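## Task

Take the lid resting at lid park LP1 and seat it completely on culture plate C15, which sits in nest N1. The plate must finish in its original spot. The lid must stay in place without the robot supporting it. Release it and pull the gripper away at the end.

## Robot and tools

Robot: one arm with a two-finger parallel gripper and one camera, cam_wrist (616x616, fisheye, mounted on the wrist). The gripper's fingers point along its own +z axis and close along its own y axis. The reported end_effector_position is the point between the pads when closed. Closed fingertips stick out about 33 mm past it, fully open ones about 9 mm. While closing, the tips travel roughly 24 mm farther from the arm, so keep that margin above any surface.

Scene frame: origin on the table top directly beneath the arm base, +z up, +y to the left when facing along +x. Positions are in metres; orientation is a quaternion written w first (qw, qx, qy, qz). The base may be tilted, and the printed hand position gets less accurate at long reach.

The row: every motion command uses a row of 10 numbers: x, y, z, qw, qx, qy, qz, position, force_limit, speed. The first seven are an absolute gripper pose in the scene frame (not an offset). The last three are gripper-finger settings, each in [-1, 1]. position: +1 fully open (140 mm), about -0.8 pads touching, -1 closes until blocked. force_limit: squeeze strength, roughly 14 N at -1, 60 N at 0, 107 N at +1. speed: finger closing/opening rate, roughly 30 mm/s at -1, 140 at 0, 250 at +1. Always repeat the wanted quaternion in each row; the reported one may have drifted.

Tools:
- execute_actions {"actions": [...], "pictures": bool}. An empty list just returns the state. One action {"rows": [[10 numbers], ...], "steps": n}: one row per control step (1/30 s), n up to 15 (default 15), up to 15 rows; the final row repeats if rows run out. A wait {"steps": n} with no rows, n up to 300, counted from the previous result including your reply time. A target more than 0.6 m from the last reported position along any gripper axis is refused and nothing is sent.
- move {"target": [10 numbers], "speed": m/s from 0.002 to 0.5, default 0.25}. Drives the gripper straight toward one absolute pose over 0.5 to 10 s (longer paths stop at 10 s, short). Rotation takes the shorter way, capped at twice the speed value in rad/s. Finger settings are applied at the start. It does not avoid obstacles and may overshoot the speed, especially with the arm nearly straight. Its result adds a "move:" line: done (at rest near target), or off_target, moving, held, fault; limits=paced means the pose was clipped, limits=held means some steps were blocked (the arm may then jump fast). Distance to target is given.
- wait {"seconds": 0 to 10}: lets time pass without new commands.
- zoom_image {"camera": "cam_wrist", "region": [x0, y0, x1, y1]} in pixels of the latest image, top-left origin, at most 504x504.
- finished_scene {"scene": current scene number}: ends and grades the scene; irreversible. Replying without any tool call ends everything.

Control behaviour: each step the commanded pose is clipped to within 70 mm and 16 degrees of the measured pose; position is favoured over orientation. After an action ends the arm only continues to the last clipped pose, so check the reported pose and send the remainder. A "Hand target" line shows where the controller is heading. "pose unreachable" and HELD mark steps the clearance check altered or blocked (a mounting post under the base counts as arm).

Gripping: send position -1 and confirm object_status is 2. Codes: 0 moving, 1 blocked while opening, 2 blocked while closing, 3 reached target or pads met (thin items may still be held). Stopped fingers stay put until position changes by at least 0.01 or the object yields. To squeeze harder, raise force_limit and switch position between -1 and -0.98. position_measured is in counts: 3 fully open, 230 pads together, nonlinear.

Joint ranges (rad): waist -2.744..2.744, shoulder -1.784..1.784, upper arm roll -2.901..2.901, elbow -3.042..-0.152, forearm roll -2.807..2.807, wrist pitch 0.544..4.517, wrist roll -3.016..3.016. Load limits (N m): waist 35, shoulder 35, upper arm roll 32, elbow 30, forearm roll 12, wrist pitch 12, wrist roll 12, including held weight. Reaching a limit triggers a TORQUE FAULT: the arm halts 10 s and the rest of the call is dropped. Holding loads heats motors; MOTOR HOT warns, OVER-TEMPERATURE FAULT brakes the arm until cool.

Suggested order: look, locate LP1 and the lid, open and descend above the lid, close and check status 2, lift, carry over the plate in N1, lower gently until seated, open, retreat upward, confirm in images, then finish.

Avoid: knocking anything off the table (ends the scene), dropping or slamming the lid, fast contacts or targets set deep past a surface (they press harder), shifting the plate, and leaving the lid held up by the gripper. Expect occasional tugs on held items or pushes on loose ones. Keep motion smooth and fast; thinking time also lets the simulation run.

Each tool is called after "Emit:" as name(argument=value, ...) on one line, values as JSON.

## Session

Emit:
execute_actions(actions=[])

Scene clock: 0.00 s of 6000.00 s.
end_effector_position=(+0.4618, -0.0178, +0.1336) position_measured=3 object_status=3 end_effector_quat_wxyz=(-0.295, +0.706, -0.641, -0.066)
Joint positions: [-0.229 -0.155 -0.11  -2.611  0.898  2.36  -1.108]
Joint velocities: [-0.001 -0.001  0.001  0.     0.    -0.     0.001]
Hand target: +0.462, -0.018, +0.134; -0.295, +0.705, -0.641, -0.066

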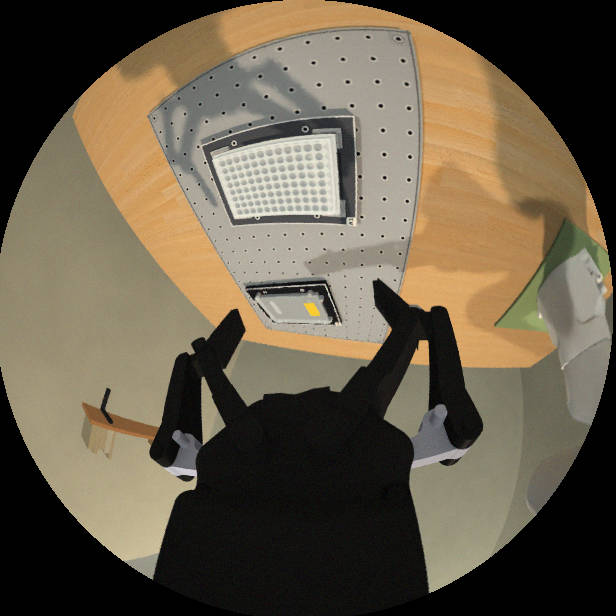

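Emit:
move(target=[0.5, 0.0, 0.25, 0, 0, 1, 0, 1, 0, 0], speed=0.25)

Scene clock: 21.97 s of 6000.00 s.
end_effector_position=(+0.5010, +0.0046, +0.2510) position_measured=3 object_status=3 end_effector_quat_wxyz=(+0.008, -0.011, +1.000, +0.003)
Joint positions: [-1.337 -0.511  1.177 -2.171  0.511  1.925  1.167]
Joint velocities: [-0.001 -0.001  0.001  0.001  0.    -0.008  0.026]
Hand target: +0.501, +0.007, +0.251; +0.007, -0.004, +1.000, +0.005
Off the commanded pose: 0.005 m, 2 deg.
After step 90, 14.50 s passed at rest.
move: off_target

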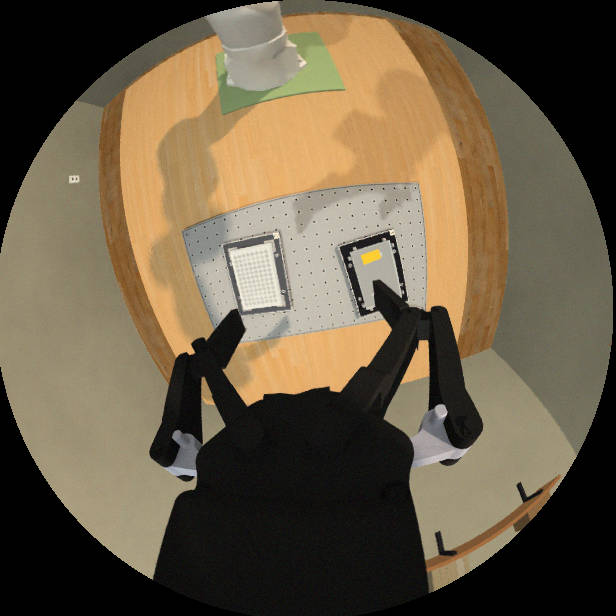

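Emit:
zoom_image(camera="cam_wrist", region=[180, 180, 440, 350])

Region (180, 180, 440, 350) of cam_wrist's 616x616 image, scaled by 1.938, with more detail than that image has; it fills the top 330 rows of this view, and the rest is white.

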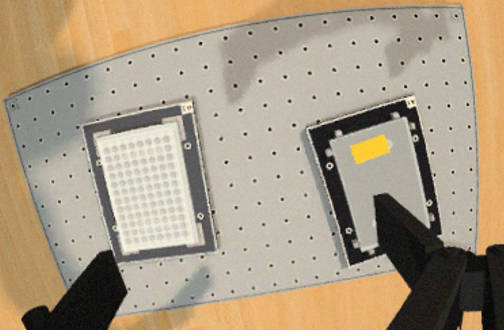

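Emit:
zoom_image(camera="cam_wrist", region=[325, 220, 425, 330])

Region (325, 220, 425, 330) of cam_wrist's 616x616 image, scaled by 4.582, with more detail than that image has; it fills the left 458 columns of this view, and the rest is white.

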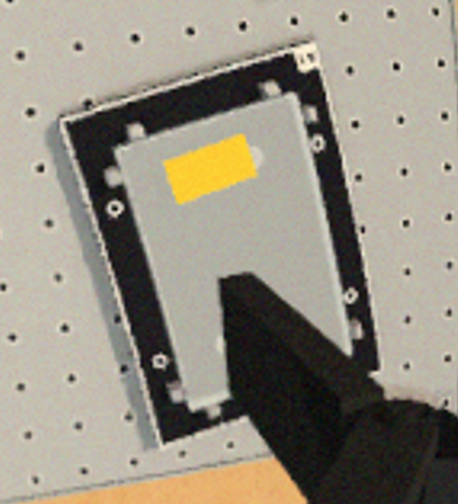

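Emit:
move(target=[0.558, 0.158, 0.15, 0, -0.0941, 0.9956, 0, 1, 0, 1], speed=0.3)

Scene clock: 51.83 s of 6000.00 s.
end_effector_position=(+0.5546, +0.1604, +0.1524) position_measured=3 object_status=3 end_effector_quat_wxyz=(+0.000, -0.098, +0.995, +0.003)
Joint positions: [-1.682 -0.548  1.821 -2.016  0.62   2.072  1.237]
Joint velocities: [-0.     0.001  0.007  0.003  0.004  0.001  0.003]
Hand target: +0.556, +0.162, +0.152; +0.001, -0.094, +0.996, +0.004
Off the commanded pose: 0.005 m, 0 deg.
After step 90, 25.60 s passed at rest.
move: off_target

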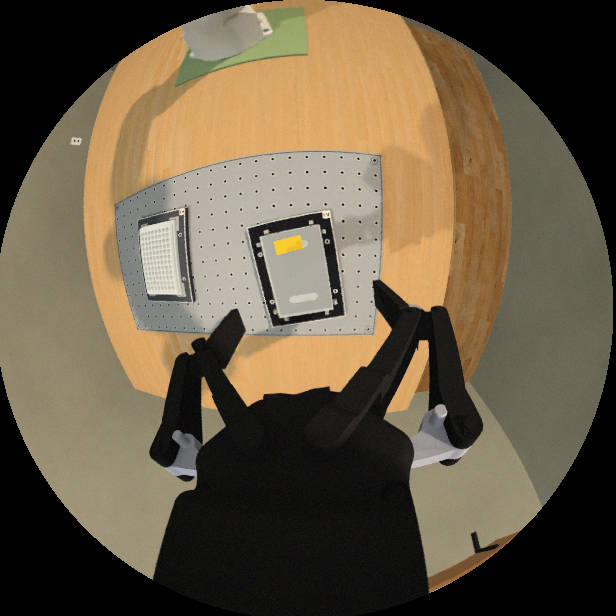

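Emit:
zoom_image(camera="cam_wrist", region=[200, 180, 420, 370])

Region (200, 180, 420, 370) of cam_wrist's 616x616 image, scaled by 2.291, with more detail than that image has; it fills the top 435 rows of this view, and the rest is white.

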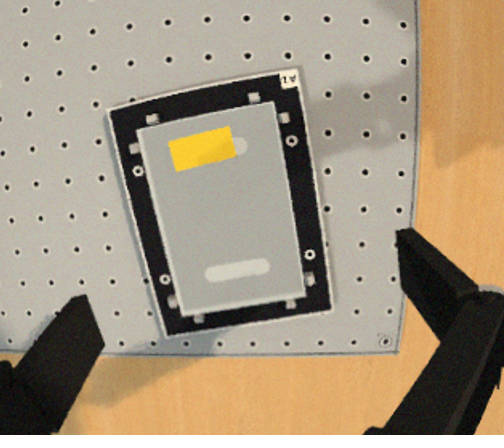

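Emit:
move(target=[0.5621, 0.1504, 0.075, 0, -0.0941, 0.9956, 0, 1, 0, 1], speed=0.12)

Scene clock: 64.67 s of 6000.00 s.
end_effector_position=(+0.5608, +0.1504, +0.0747) position_measured=3 object_status=3 end_effector_quat_wxyz=(-0.003, -0.089, +0.996, -0.001)
Joint positions: [-1.846 -0.639  2.014 -2.041  0.726  2.197  1.179]
Joint velocities: [-0.005  0.006  0.009  0.002 -0.     0.016 -0.014]
Hand target: +0.563, +0.151, +0.075; +0.000, -0.094, +0.996, +0.000
Off the commanded pose: 0.001 m, 1 deg.
After step 90, 8.63 s passed at rest.
move: done

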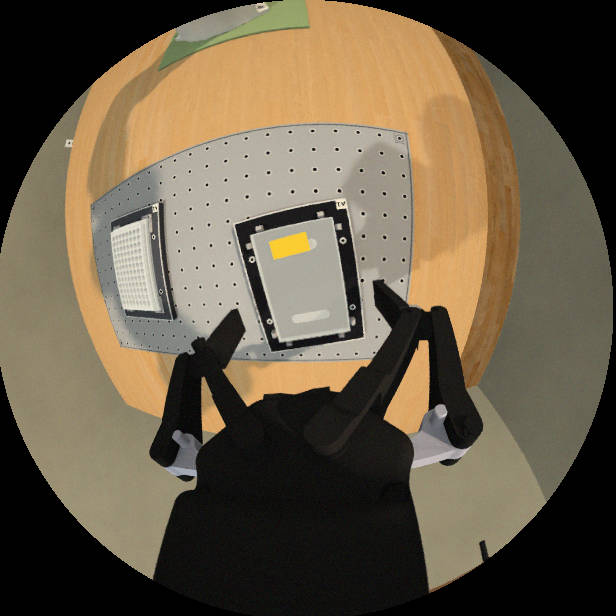

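Emit:
zoom_image(camera="cam_wrist", region=[200, 180, 420, 370])

Region (200, 180, 420, 370) of cam_wrist's 616x616 image, scaled by 2.291, with more detail than that image has; it fills the top 435 rows of this view, and the rest is white.

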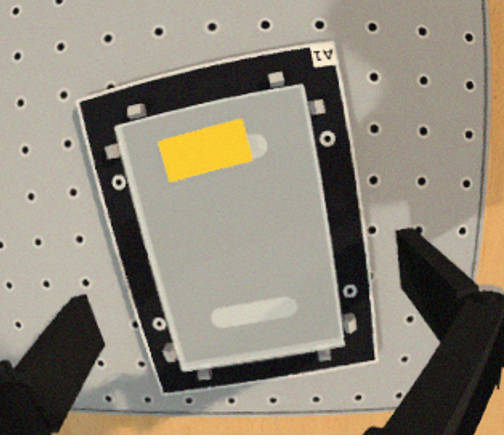

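Emit:
execute_actions(actions=[{"rows": [[0.5658, 0.1485, 0.075, 0, -0.0941, 0.9956, 0, 0.45, -0.5, 0.5]], "steps": 15}])

Scene clock: 68.90 s of 6000.00 s.
end_effector_position=(+0.5650, +0.1476, +0.0748) position_measured=72 object_status=3 end_effector_quat_wxyz=(-0.001, -0.090, +0.996, -0.000)
Joint positions: [-1.862 -0.64   2.022 -2.034  0.726  2.199  1.172]
Joint velocities: [-0.    -0.001  0.003  0.001  0.    -0.    -0.003]
Hand target: +0.566, +0.149, +0.075; +0.000, -0.094, +0.996, +0.000
Off the commanded pose: 0.001 m, 0 deg.
Steps of this call (steps 1 to 90: nothing new was sent; then 0.73 s passed at rest; steps 91 to 105: all 15 steps of this action). Readings (end_effector_position | what the end effector reports):
91: (+0.5622, +0.1506, +0.0749) | position_measured=3 object_status=0
92: (+0.5632, +0.1501, +0.0750) | position_measured=11 object_status=0
94: (+0.5644, +0.1486, +0.0752) | position_measured=32 object_status=0
98: (+0.5652, +0.1470, +0.0752) | position_measured=71 object_status=0
105: the state above

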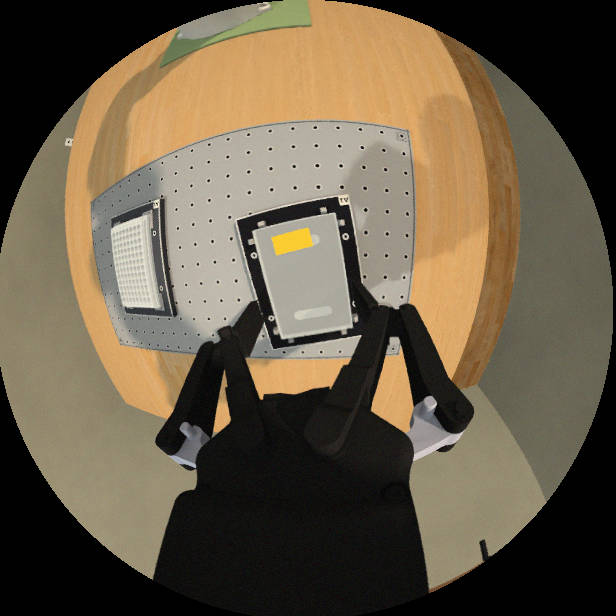

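Emit:
zoom_image(camera="cam_wrist", region=[200, 180, 420, 370])

Region (200, 180, 420, 370) of cam_wrist's 616x616 image, scaled by 2.291, with more detail than that image has; it fills the top 435 rows of this view, and the rest is white.

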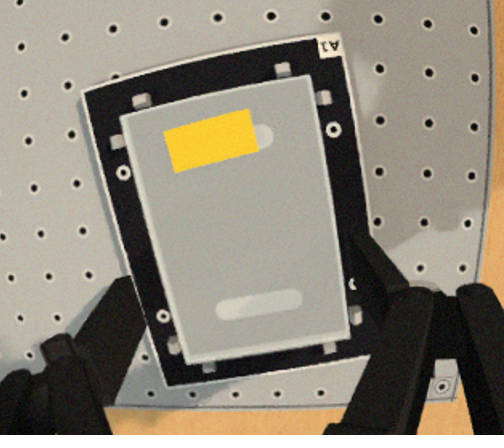

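Emit:
move(target=[0.5655, 0.148, 0.0652, 0, -0.0941, 0.9956, 0, 0.45, -0.5, 0.5], speed=0.03)

Scene clock: 72.20 s of 6000.00 s.
end_effector_position=(+0.5648, +0.1483, +0.0662) position_measured=72 object_status=3 end_effector_quat_wxyz=(-0.002, -0.092, +0.996, -0.001)
Joint positions: [-1.881 -0.647  2.048 -2.034  0.732  2.214  1.167]
Joint velocities: [-0.008 -0.     0.008  0.001  0.002  0.012 -0.004]
Hand target: +0.566, +0.148, +0.065; +0.000, -0.094, +0.996, +0.000
Off the commanded pose: 0.001 m, 0 deg.
move: done

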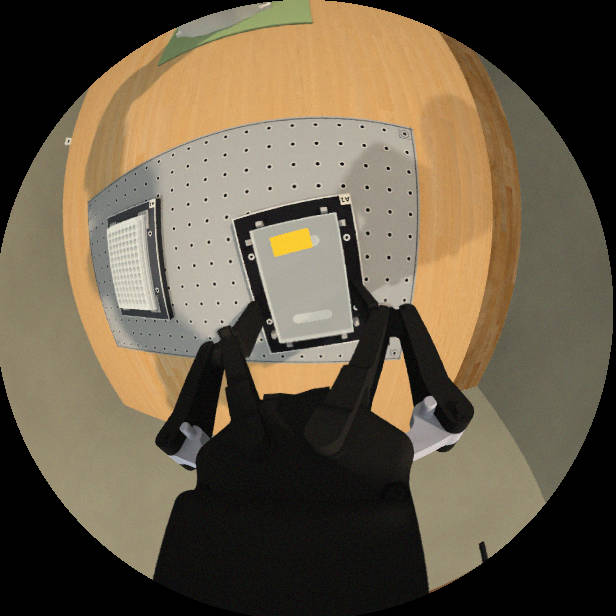

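Emit:
execute_actions(actions=[{"rows": [[0.5655, 0.148, 0.061, 0, -0.0941, 0.9956, 0, 0.45, -0.5, 0.5]], "steps": 15}], pictures=false)

Scene clock: 78.23 s of 6000.00 s.
end_effector_position=(+0.5656, +0.1481, +0.0645) position_measured=72 object_status=3 end_effector_quat_wxyz=(-0.001, -0.094, +0.996, +0.001)
Joint positions: [-1.888 -0.647  2.054 -2.034  0.737  2.219  1.158]
Joint velocities: [-0.001 -0.001 -0.    -0.001  0.002  0.002 -0.006]
Hand target: +0.565, +0.148, +0.061; -0.000, -0.094, +0.996, +0.000
Off the commanded pose: 0.003 m, 0 deg.
Steps of this call (steps 1 to 90: nothing new was sent; then 2.53 s passed at rest; steps 91 to 105: all 15 steps of this action). Readings (end_effector_position | what the end effector reports):
91: (+0.5654, +0.1482, +0.0655) | position_measured=72 object_status=3
92: (+0.5653, +0.1482, +0.0646) | position_measured=72 object_status=3
94: (+0.5654, +0.1481, +0.0645) | position_measured=72 object_status=3
98: (+0.5655, +0.1481, +0.0645) | position_measured=72 object_status=3
105: the state above

Emit:
execute_actions(actions=[{"rows": [[0.5655, 0.148, 0.0688, 0, -0.0941, 0.9956, 0, 0.45, -0.5, 0.5]], "steps": 12}])

Scene clock: 81.53 s of 6000.00 s.
end_effector_position=(+0.5669, +0.1488, +0.0687) position_measured=72 object_status=3 end_effector_quat_wxyz=(+0.002, -0.096, +0.995, +0.001)
Joint positions: [-1.877 -0.643  2.043 -2.035  0.735  2.218  1.157]
Joint velocities: [ 0.004  0.002 -0.005 -0.001 -0.    -0.003 -0.   ]
Hand target: +0.565, +0.148, +0.069; -0.000, -0.094, +0.996, -0.000
Off the commanded pose: 0.002 m, 0 deg.
Steps of this call (steps 1 to 87: nothing new was sent; steps 88 to 99: all 12 steps of this action). Readings (end_effector_position | what the end effector reports):
88: (+0.5656, +0.1480, +0.0650) | position_measured=72 object_status=3
89: (+0.5660, +0.1483, +0.0661) | position_measured=72 object_status=3
91: (+0.5665, +0.1487, +0.0676) | position_measured=72 object_status=3
95: (+0.5669, +0.1488, +0.0685) | position_measured=72 object_status=3
99: the state above

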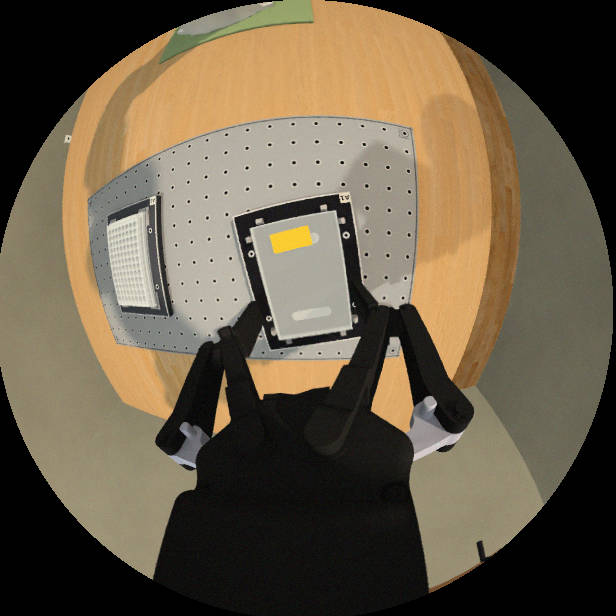

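Now close on the lid.

Emit:
execute_actions(actions=[{"rows": [[0.5655, 0.148, 0.0688, 0, -0.0941, 0.9956, 0, -1, -0.2, -0.6]], "steps": 15}])

Scene clock: 83.13 s of 6000.00 s.
end_effector_position=(+0.5665, +0.1510, +0.0701) position_measured=104 object_status=2 end_effector_quat_wxyz=(+0.002, -0.096, +0.995, +0.002)
Joint positions: [-1.874 -0.641  2.041 -2.034  0.735  2.214  1.158]
Joint velocities: [ 0.001  0.001 -0.     0.    -0.001 -0.     0.001]
Hand target: +0.565, +0.148, +0.069; +0.000, -0.094, +0.996, -0.000
Off the commanded pose: 0.003 m, 0 deg.
Steps of this call (steps 1 to 33: nothing new was sent; steps 34 to 48: all 15 steps of this action). Readings (end_effector_position | what the end effector reports):
34: (+0.5668, +0.1488, +0.0688) | position_measured=72 object_status=0
35: (+0.5668, +0.1488, +0.0689) | position_measured=75 object_status=0
37: (+0.5668, +0.1488, +0.0689) | position_measured=83 object_status=0
41: (+0.5665, +0.1511, +0.0699) | position_measured=99 object_status=0
48: the state above

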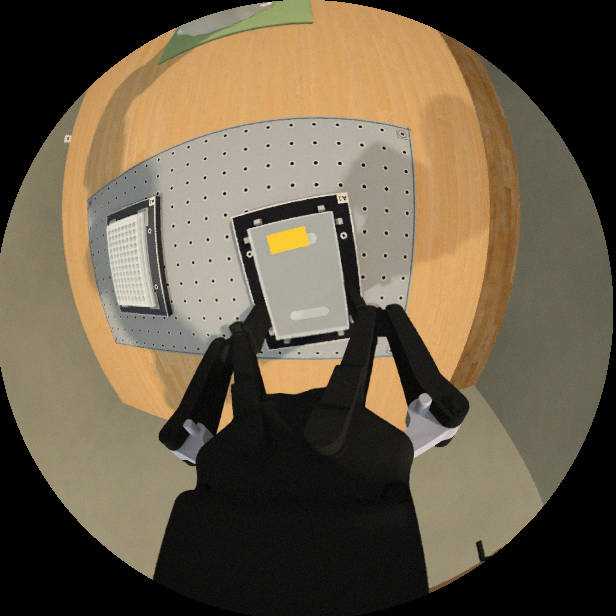

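Emit:
move(target=[0.5665, 0.15, 0.125, 0, -0.0941, 0.9956, 0, -1, -0.2, -0.6], speed=0.08)

Scene clock: 87.83 s of 6000.00 s.
end_effector_position=(+0.5673, +0.1497, +0.1245) position_measured=104 object_status=2 end_effector_quat_wxyz=(+0.002, -0.098, +0.995, +0.001)
Joint positions: [-1.786 -0.587  1.914 -2.006  0.659  2.118  1.197]
Joint velocities: [ 0.003 -0.006 -0.004 -0.     0.    -0.015  0.009]
Hand target: +0.566, +0.149, +0.125; -0.000, -0.094, +0.996, -0.000
Off the commanded pose: 0.001 m, 0 deg.
After step 90, 0.53 s passed at rest.
move: done

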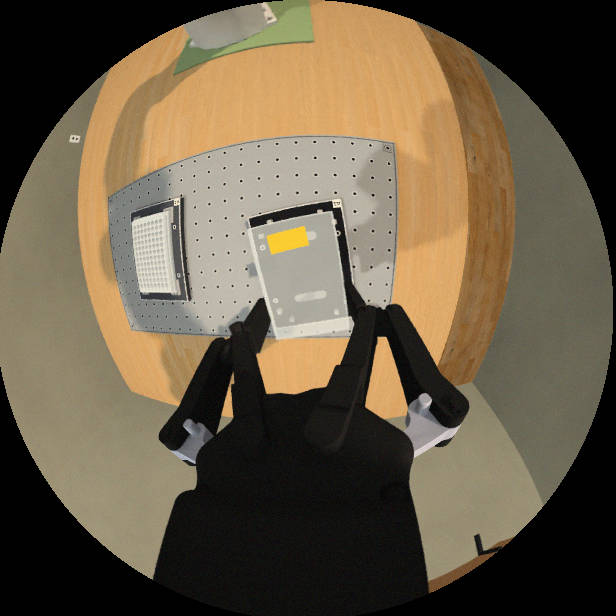

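Lid lifted. Moving above the plate.

Emit:
move(target=[0.529, -0.087, 0.125, 0, 0.0297, 0.9996, 0, -1, -0.2, -0.6], speed=0.2)

Scene clock: 90.60 s of 6000.00 s.
end_effector_position=(+0.5332, -0.0901, +0.1241) position_measured=104 object_status=2 end_effector_quat_wxyz=(+0.001, +0.038, +0.999, -0.002)
Joint positions: [-2.006 -0.498  1.761 -2.181  0.608  2.188  1.059]
Joint velocities: [ 0.     0.001  0.    -0.001  0.     0.002 -0.022]
Hand target: +0.534, -0.091, +0.124; +0.002, +0.030, +1.000, -0.004
Off the commanded pose: 0.005 m, 1 deg.
move: off_target

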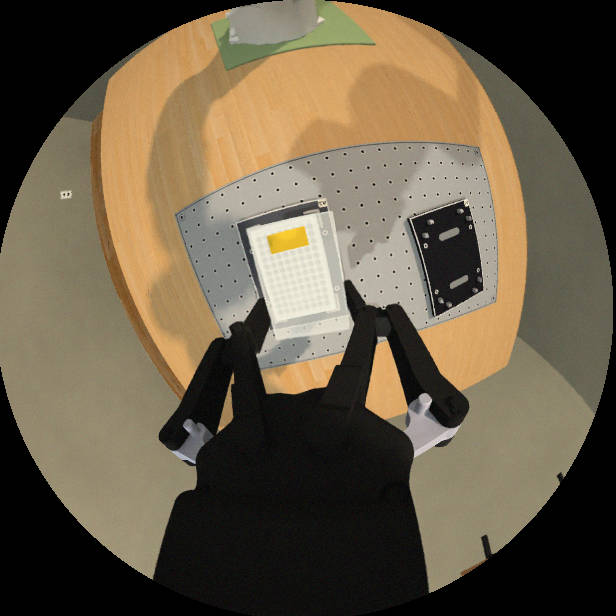

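Emit:
zoom_image(camera="cam_wrist", region=[230, 190, 370, 350])

Region (230, 190, 370, 350) of cam_wrist's 616x616 image, scaled by 3.150, with more detail than that image has; it fills the left 441 columns of this view, and the rest is white.

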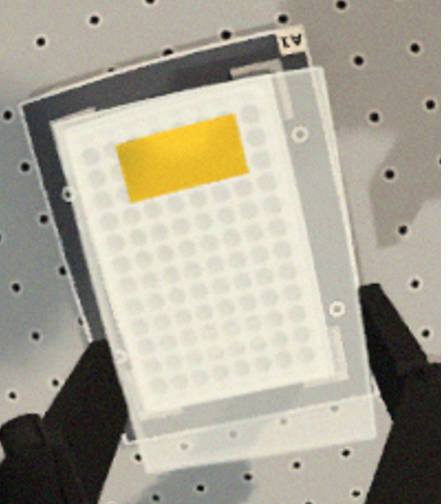

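Emit:
execute_actions(actions=[{"rows": [[0.5246, -0.1027, 0.108, 0, 0.0297, 0.9996, 0, -1, -0.2, -0.6]], "steps": 15}])

Scene clock: 103.27 s of 6000.00 s.
end_effector_position=(+0.5240, -0.1023, +0.1084) position_measured=104 object_status=2 end_effector_quat_wxyz=(-0.002, +0.036, +0.999, +0.000)
Joint positions: [-2.055 -0.491  1.799 -2.208  0.614  2.222  1.022]
Joint velocities: [-0.006  0.009  0.011  0.     0.001  0.018 -0.02 ]
Hand target: +0.525, -0.103, +0.108; +0.000, +0.030, +1.000, -0.000
Off the commanded pose: 0.001 m, 1 deg.
Steps of this call (steps 1 to 90: nothing new was sent; then 9.17 s passed at rest; steps 91 to 105: all 15 steps of this action). Readings (end_effector_position | what the end effector reports):
91: (+0.5329, -0.0908, +0.1221) | position_measured=104 object_status=2
92: (+0.5295, -0.0928, +0.1179) | position_measured=104 object_status=2
94: (+0.5237, -0.0978, +0.1117) | position_measured=104 object_status=2
98: (+0.5220, -0.1030, +0.1086) | position_measured=104 object_status=2
105: the state above

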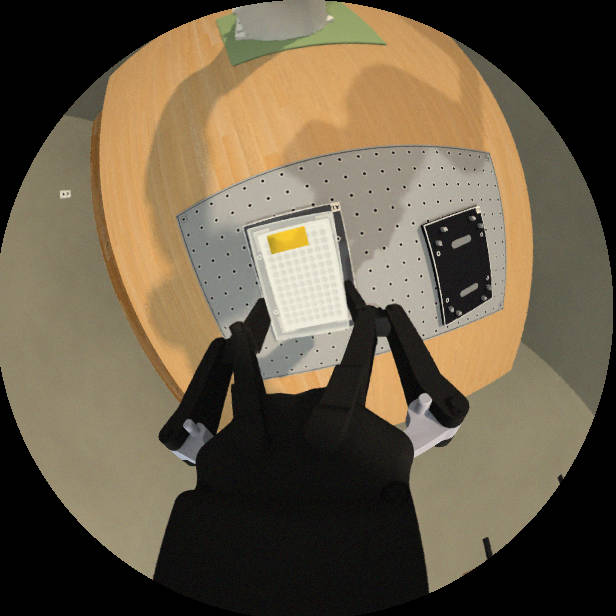

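Emit:
zoom_image(camera="cam_wrist", region=[230, 190, 370, 350])

Region (230, 190, 370, 350) of cam_wrist's 616x616 image, scaled by 3.150, with more detail than that image has; it fills the left 441 columns of this view, and the rest is white.

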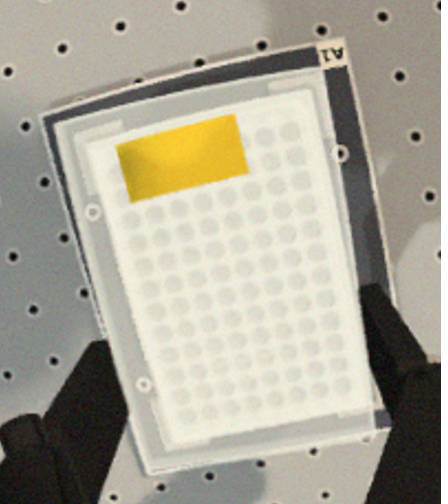

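Emit:
execute_actions(actions=[{"rows": [[0.5262, -0.1018, 0.093, 0, 0.0297, 0.9996, 0, -1, -0.2, -0.6]], "steps": 15}])

Scene clock: 114.13 s of 6000.00 s.
end_effector_position=(+0.5246, -0.1017, +0.0931) position_measured=104 object_status=2 end_effector_quat_wxyz=(-0.003, +0.032, +0.999, -0.000)
Joint positions: [-2.101 -0.504  1.857 -2.213  0.634  2.251  1.007]
Joint velocities: [-0.008  0.006  0.008 -0.     0.001  0.015 -0.004]
Hand target: +0.526, -0.102, +0.093; +0.000, +0.030, +1.000, +0.000
Off the commanded pose: 0.002 m, 0 deg.
Steps of this call (steps 1 to 90: nothing new was sent; then 7.37 s passed at rest; steps 91 to 105: all 15 steps of this action). Readings (end_effector_position | what the end effector reports):
91: (+0.5257, -0.1023, +0.1066) | position_measured=104 object_status=2
92: (+0.5248, -0.1022, +0.1028) | position_measured=104 object_status=2
94: (+0.5231, -0.1013, +0.0970) | position_measured=104 object_status=2
98: (+0.5236, -0.1004, +0.0936) | position_measured=104 object_status=2
105: the state above

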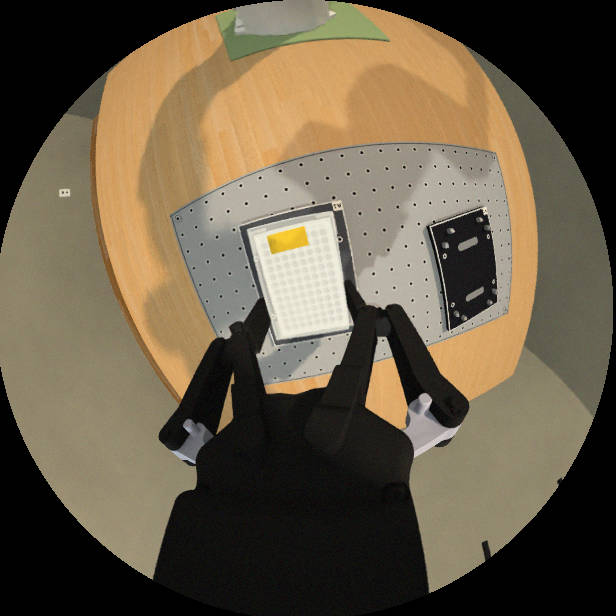

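Emit:
zoom_image(camera="cam_wrist", region=[230, 190, 370, 350])

Region (230, 190, 370, 350) of cam_wrist's 616x616 image, scaled by 3.150, with more detail than that image has; it fills the left 441 columns of this view, and the rest is white.

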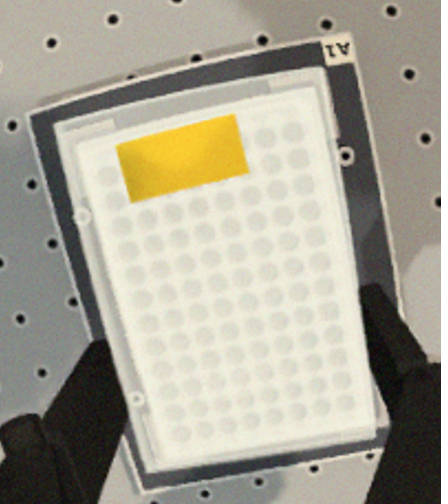

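Emit:
zoom_image(camera="cam_wrist", region=[235, 195, 355, 265])

Region (235, 195, 355, 265) of cam_wrist's 616x616 image, scaled by 4.200, with more detail than that image has; it fills the top 294 rows of this view, and the rest is white.

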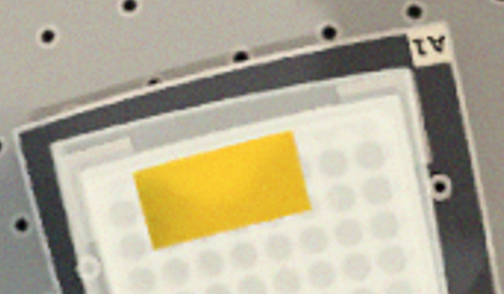

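Emit:
zoom_image(camera="cam_wrist", region=[255, 280, 375, 350])

Region (255, 280, 375, 350) of cam_wrist's 616x616 image, scaled by 4.200, with more detail than that image has; it fills the top 294 rows of this view, and the rest is white.

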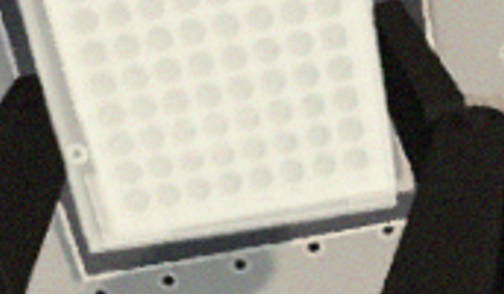

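Emit:
execute_actions(actions=[{"rows": [[0.5295, -0.1046, 0.093, 0, 0.0297, 0.9996, 0, -1, -0.2, -0.6]], "steps": 15}])

Scene clock: 130.10 s of 6000.00 s.
end_effector_position=(+0.5281, -0.1051, +0.0925) position_measured=104 object_status=2 end_effector_quat_wxyz=(-0.001, +0.033, +0.999, -0.000)
Joint positions: [-2.125 -0.505  1.875 -2.202  0.634  2.253  1.004]
Joint velocities: [ 0.     0.001  0.002 -0.001  0.     0.    -0.   ]
Hand target: +0.530, -0.105, +0.093; +0.000, +0.030, +1.000, +0.000
Off the commanded pose: 0.002 m, 0 deg.
Steps of this call (steps 1 to 90: nothing new was sent; then 12.47 s passed at rest; steps 91 to 105: all 15 steps of this action). Readings (end_effector_position | what the end effector reports):
91: (+0.5260, -0.1021, +0.0930) | position_measured=104 object_status=2
92: (+0.5268, -0.1029, +0.0930) | position_measured=104 object_status=2
94: (+0.5277, -0.1043, +0.0931) | position_measured=104 object_status=2
98: (+0.5280, -0.1055, +0.0929) | position_measured=104 object_status=2
105: the state above

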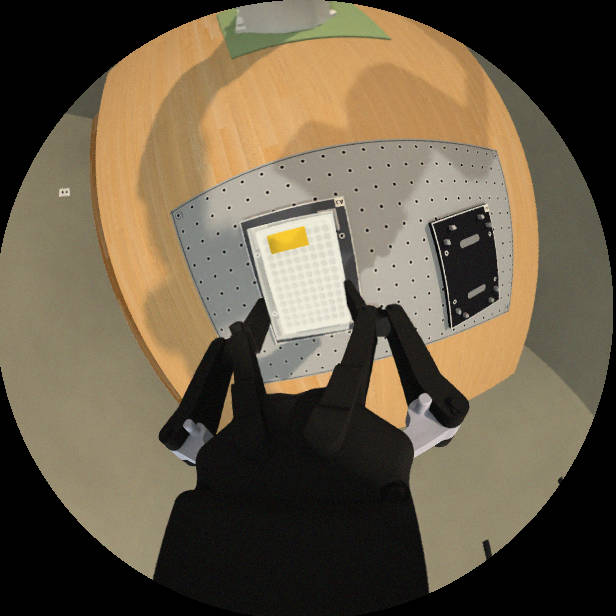

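Emit:
zoom_image(camera="cam_wrist", region=[235, 195, 355, 265])

Region (235, 195, 355, 265) of cam_wrist's 616x616 image, scaled by 4.200, with more detail than that image has; it fills the top 294 rows of this view, and the rest is white.

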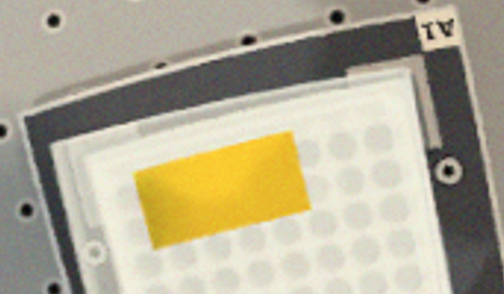

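Emit:
execute_actions(actions=[{"rows": [[0.5295, -0.1046, 0.0875, 0, 0.0297, 0.9996, 0, -1, -0.2, -0.6]], "steps": 12}])

Scene clock: 140.93 s of 6000.00 s.
end_effector_position=(+0.5285, -0.1044, +0.0878) position_measured=104 object_status=2 end_effector_quat_wxyz=(-0.002, +0.032, +0.999, -0.000)
Joint positions: [-2.141 -0.508  1.895 -2.202  0.638  2.261  1.001]
Joint velocities: [-0.007 -0.001  0.008 -0.001  0.001  0.007 -0.   ]
Hand target: +0.530, -0.105, +0.088; +0.000, +0.030, +1.000, +0.000
Off the commanded pose: 0.001 m, 0 deg.
Steps of this call (steps 1 to 90: nothing new was sent; then 7.43 s passed at rest; steps 91 to 102: all 12 steps of this action). Readings (end_effector_position | what the end effector reports):
91: (+0.5285, -0.1049, +0.0918) | position_measured=104 object_status=2
92: (+0.5282, -0.1048, +0.0906) | position_measured=104 object_status=2
94: (+0.5281, -0.1044, +0.0891) | position_measured=104 object_status=2
98: (+0.5282, -0.1041, +0.0881) | position_measured=104 object_status=2
102: the state above

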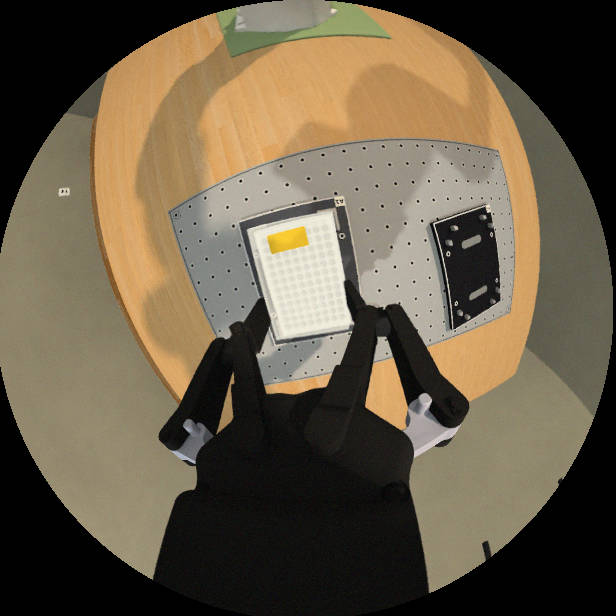

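Emit:
zoom_image(camera="cam_wrist", region=[230, 190, 370, 350])

Region (230, 190, 370, 350) of cam_wrist's 616x616 image, scaled by 3.150, with more detail than that image has; it fills the left 441 columns of this view, and the rest is white.

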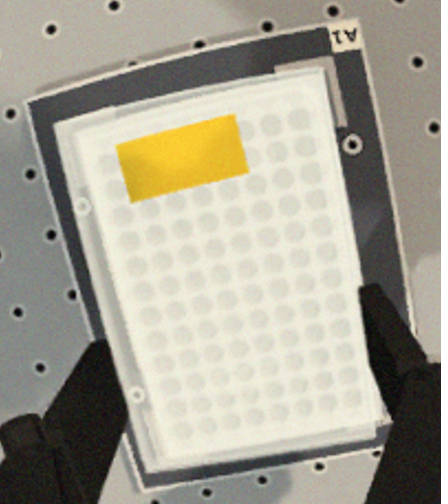

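Emit:
zoom_image(camera="cam_wrist", region=[300, 195, 360, 245])

Region (300, 195, 360, 245) of cam_wrist's 616x616 image, scaled by 8.400, with more detail than that image has.

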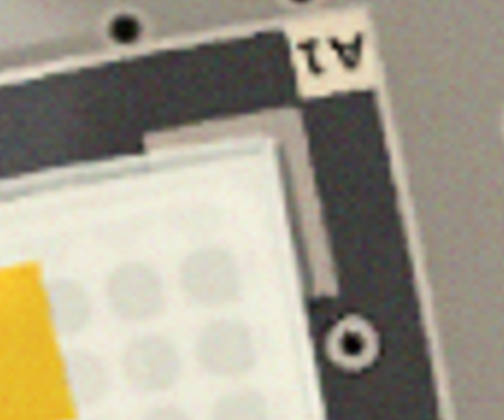

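Emit:
zoom_image(camera="cam_wrist", region=[232, 205, 292, 255])

Region (232, 205, 292, 255) of cam_wrist's 616x616 image, scaled by 8.400, with more detail than that image has.

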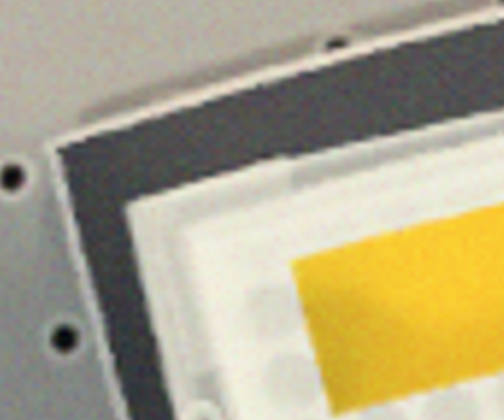

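Emit:
zoom_image(camera="cam_wrist", region=[262, 295, 322, 345])

Region (262, 295, 322, 345) of cam_wrist's 616x616 image, scaled by 8.400, with more detail than that image has.

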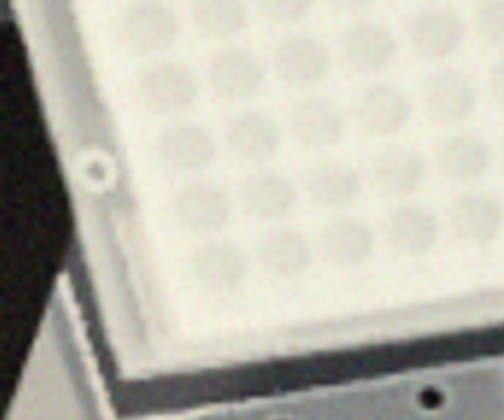

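Emit:
execute_actions(actions=[{"rows": [[0.5304, -0.1022, 0.088, 0, 0.0236, 0.9997, 0, -1, -0.2, -0.6]], "steps": 15}])

Scene clock: 193.90 s of 6000.00 s.
end_effector_position=(+0.5291, -0.1031, +0.0878) position_measured=104 object_status=2 end_effector_quat_wxyz=(-0.001, +0.029, +1.000, +0.001)
Joint positions: [-2.142 -0.506  1.898 -2.202  0.638  2.262  0.997]
Joint velocities: [-0.001 -0.002 -0.001  0.     0.     0.    -0.003]
Hand target: +0.530, -0.102, +0.088; +0.000, +0.024, +1.000, +0.000
Off the commanded pose: 0.002 m, 1 deg.
Steps of this call (steps 1 to 90: nothing new was sent; then 49.47 s passed at rest; steps 91 to 105: all 15 steps of this action). Readings (end_effector_position | what the end effector reports):
91: (+0.5288, -0.1044, +0.0878) | position_measured=104 object_status=2
92: (+0.5289, -0.1041, +0.0878) | position_measured=104 object_status=2
94: (+0.5290, -0.1035, +0.0878) | position_measured=104 object_status=2
98: (+0.5291, -0.1032, +0.0878) | position_measured=104 object_status=2
105: the state above

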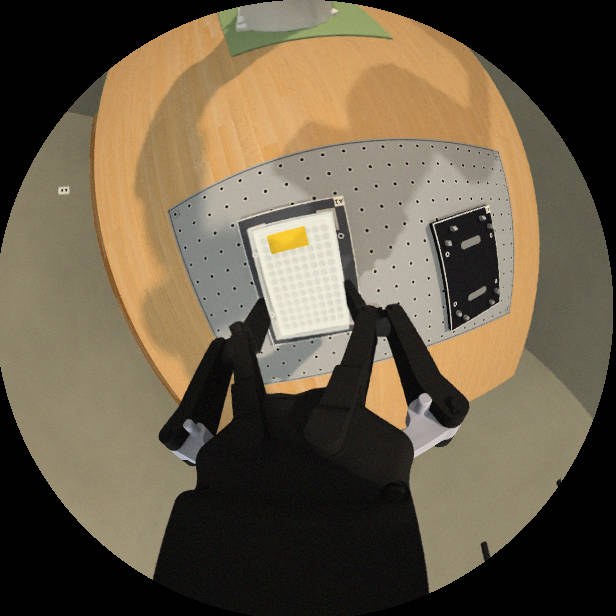

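Emit:
execute_actions(actions=[{"rows": [[0.5318, -0.1012, 0.088, 0, 0.019, 0.9998, 0, -1, -0.2, -0.6]], "steps": 15}])

Scene clock: 196.60 s of 6000.00 s.
end_effector_position=(+0.5302, -0.1008, +0.0874) position_measured=104 object_status=2 end_effector_quat_wxyz=(-0.001, +0.024, +1.000, +0.001)
Joint positions: [-2.143 -0.506  1.903 -2.2    0.638  2.262  0.991]
Joint velocities: [ 0.    -0.001  0.     0.002 -0.002 -0.    -0.005]
Hand target: +0.532, -0.101, +0.088; +0.000, +0.019, +1.000, +0.000
Off the commanded pose: 0.002 m, 1 deg.
Steps of this call (steps 1 to 66: nothing new was sent; steps 67 to 81: all 15 steps of this action). Readings (end_effector_position | what the end effector reports):
67: (+0.5292, -0.1029, +0.0877) | position_measured=104 object_status=2
68: (+0.5295, -0.1025, +0.0877) | position_measured=104 object_status=2
70: (+0.5299, -0.1015, +0.0875) | position_measured=104 object_status=2
74: (+0.5301, -0.1008, +0.0874) | position_measured=104 object_status=2
81: the state above

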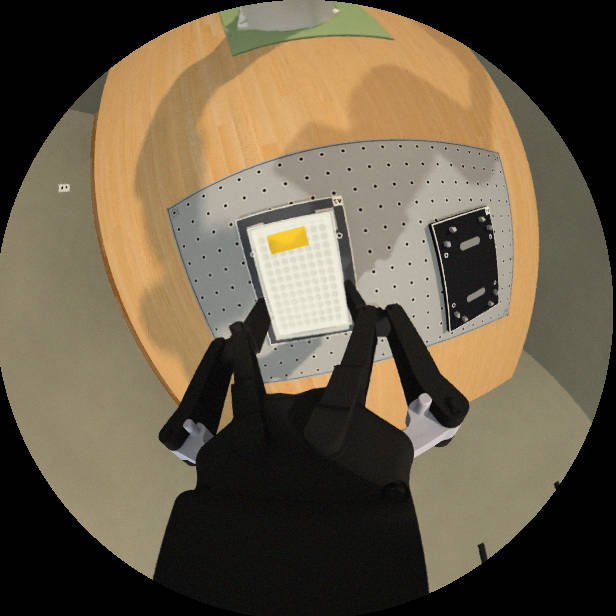

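Emit:
zoom_image(camera="cam_wrist", region=[230, 190, 370, 350])

Region (230, 190, 370, 350) of cam_wrist's 616x616 image, scaled by 3.150, with more detail than that image has; it fills the left 441 columns of this view, and the rest is white.

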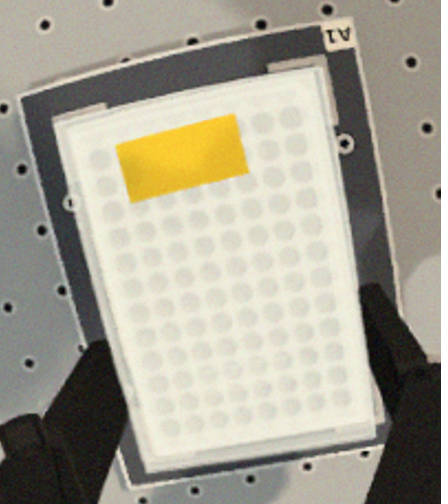

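Emit:
execute_actions(actions=[{"rows": [[0.5312, -0.1012, 0.081, 0, 0.021, 0.9998, 0, -1, -0.2, -0.6]], "steps": 15}])

Scene clock: 200.93 s of 6000.00 s.
end_effector_position=(+0.5308, -0.1009, +0.0817) position_measured=104 object_status=2 end_effector_quat_wxyz=(-0.001, +0.023, +1.000, -0.000)
Joint positions: [-2.16  -0.511  1.925 -2.2    0.644  2.275  0.987]
Joint velocities: [-0.004 -0.     0.005 -0.    -0.001  0.005 -0.   ]
Hand target: +0.531, -0.101, +0.081; +0.000, +0.021, +1.000, +0.000
Off the commanded pose: 0.001 m, 0 deg.
Steps of this call (steps 1 to 90: nothing new was sent; then 0.83 s passed at rest; steps 91 to 105: all 15 steps of this action). Readings (end_effector_position | what the end effector reports):
91: (+0.5306, -0.1008, +0.0866) | position_measured=104 object_status=2
92: (+0.5303, -0.1009, +0.0852) | position_measured=104 object_status=2
94: (+0.5301, -0.1008, +0.0832) | position_measured=104 object_status=2
98: (+0.5306, -0.1006, +0.0821) | position_measured=104 object_status=2
105: the state above

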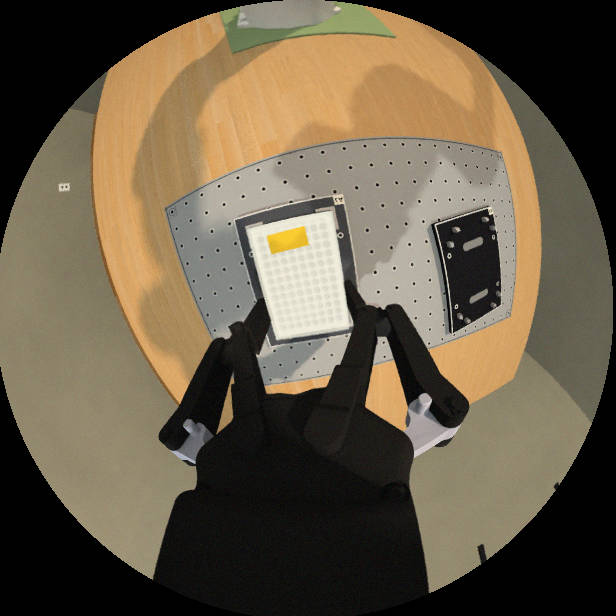

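Emit:
execute_actions(actions=[{"rows": [[0.5312, -0.1012, 0.0765, 0, 0.021, 0.9998, 0, -1, -0.2, -0.6]], "steps": 15}])

Scene clock: 202.80 s of 6000.00 s.
end_effector_position=(+0.5315, -0.1013, +0.0803) position_measured=104 object_status=2 end_effector_quat_wxyz=(-0.000, +0.023, +1.000, +0.002)
Joint positions: [-2.171 -0.509  1.935 -2.2    0.647  2.278  0.984]
Joint velocities: [-0.003  0.001 -0.001  0.    -0.     0.    -0.001]
Hand target: +0.531, -0.101, +0.077; +0.000, +0.021, +1.000, +0.000
Off the commanded pose: 0.004 m, 0 deg.
Steps of this call (steps 1 to 41: nothing new was sent; steps 42 to 56: all 15 steps of this action). Readings (end_effector_position | what the end effector reports):
42: (+0.5311, -0.1009, +0.0809) | position_measured=104 object_status=2
43: (+0.5312, -0.1009, +0.0802) | position_measured=104 object_status=2
45: (+0.5314, -0.1011, +0.0803) | position_measured=104 object_status=2
49: (+0.5315, -0.1012, +0.0803) | position_measured=104 object_status=2
56: the state above

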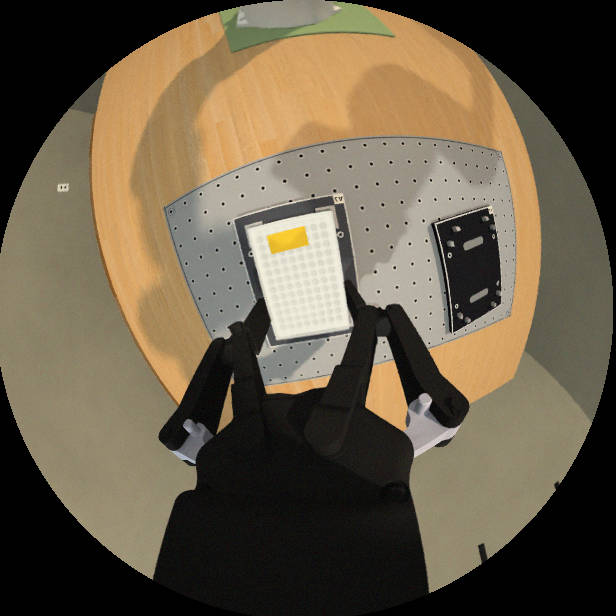

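Emit:
execute_actions(actions=[])

Scene clock: 209.30 s of 6000.00 s.
end_effector_position=(+0.5315, -0.1013, +0.0803) position_measured=104 object_status=2 end_effector_quat_wxyz=(-0.000, +0.023, +1.000, +0.002)
Joint positions: [-2.171 -0.509  1.935 -2.199  0.647  2.278  0.984]
Joint velocities: [ 0.     0.001 -0.001 -0.     0.    -0.001  0.001]
Hand target: +0.531, -0.101, +0.077; +0.000, +0.021, +1.000, +0.000
Off the commanded pose: 0.004 m, 0 deg.
Steps of this call (steps 1 to 90: nothing new was sent; then 3.50 s passed at rest). Readings (end_effector_position | what the end effector reports):
1: (+0.5315, -0.1013, +0.0803) | position_measured=104 object_status=2
2: (+0.5315, -0.1013, +0.0803) | position_measured=104 object_status=2
4: (+0.5315, -0.1013, +0.0803) | position_measured=104 object_status=2
8: (+0.5315, -0.1013, +0.0803) | position_measured=104 object_status=2
90: the state above

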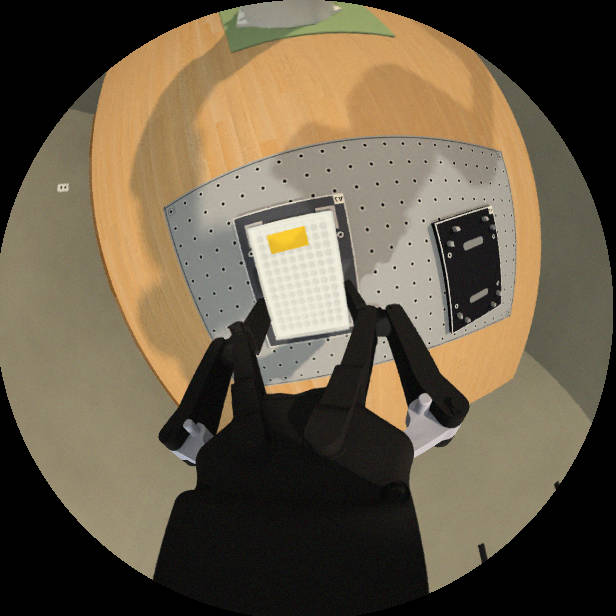

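Emit:
zoom_image(camera="cam_wrist", region=[200, 160, 420, 380])

Region (200, 160, 420, 380) of cam_wrist's 616x616 image, scaled by 2.291, with more detail than that image has.

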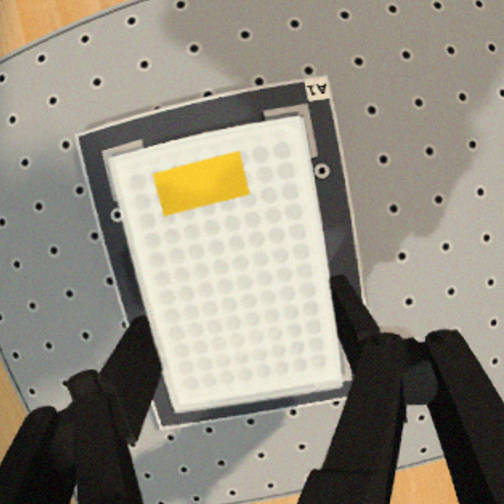

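Emit:
execute_actions(actions=[{"rows": [[0.5315,-0.1013,0.0805,0,0.021,0.9998,0,-1,-0.2,-0.3],[0.5315,-0.1013,0.0805,0,0.021,0.9998,0,-1,-0.2,-0.3],[0.5315,-0.1013,0.0805,0,0.021,0.9998,0,-1,-0.2,-0.3],[0.5315,-0.1013,0.0805,0,0.021,0.9998,0,0.3,-0.2,-0.3]], "steps": 15}], pictures=false)

Scene clock: 213.00 s of 6000.00 s.
end_effector_position=(+0.5318, -0.1001, +0.0807) position_measured=91 object_status=0 end_effector_quat_wxyz=(-0.000, +0.022, +1.000, +0.002)
Joint positions: [-2.168 -0.509  1.933 -2.2    0.646  2.278  0.984]
Joint velocities: [ 0.001 -0.    -0.     0.     0.001  0.001  0.   ]
Hand target: +0.531, -0.101, +0.080; -0.000, +0.021, +1.000, +0.000
Off the commanded pose: 0.001 m, 0 deg.
Steps of this call (steps 1 to 90: nothing new was sent; then 0.20 s passed at rest; steps 91 to 105: all 15 steps of this action). Readings (end_effector_position | what the end effector reports):
91: (+0.5316, -0.1013, +0.0806) | position_measured=104 object_status=2
92: (+0.5317, -0.1012, +0.0808) | position_measured=104 object_status=2
94: (+0.5317, -0.1008, +0.0808) | position_measured=104 object_status=0
98: (+0.5318, -0.1002, +0.0807) | position_measured=91 object_status=0
105: the state above

Emit:
move(target=[0.5315,-0.1005,0.15,0,0.021,0.9998,0,0.3,-0.2,0.3], speed=0.1)

Scene clock: 215.27 s of 6000.00 s.
end_effector_position=(+0.5318, -0.1014, +0.1492) position_measured=91 object_status=3 end_effector_quat_wxyz=(+0.001, +0.017, +1.000, -0.000)
Joint positions: [-1.978 -0.45   1.699 -2.161  0.542  2.15   1.036]
Joint velocities: [ 0.003 -0.006 -0.005 -0.     0.001 -0.015  0.006]
Hand target: +0.531, -0.101, +0.150; -0.001, +0.021, +1.000, -0.000
Off the commanded pose: 0.001 m, 0 deg.
move: done

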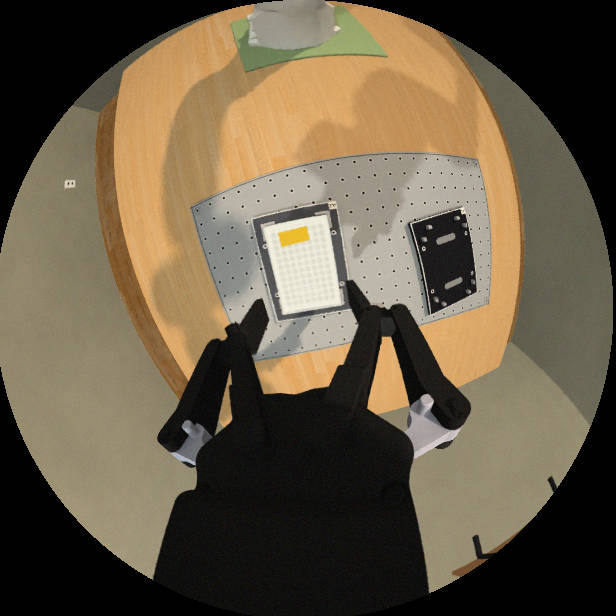

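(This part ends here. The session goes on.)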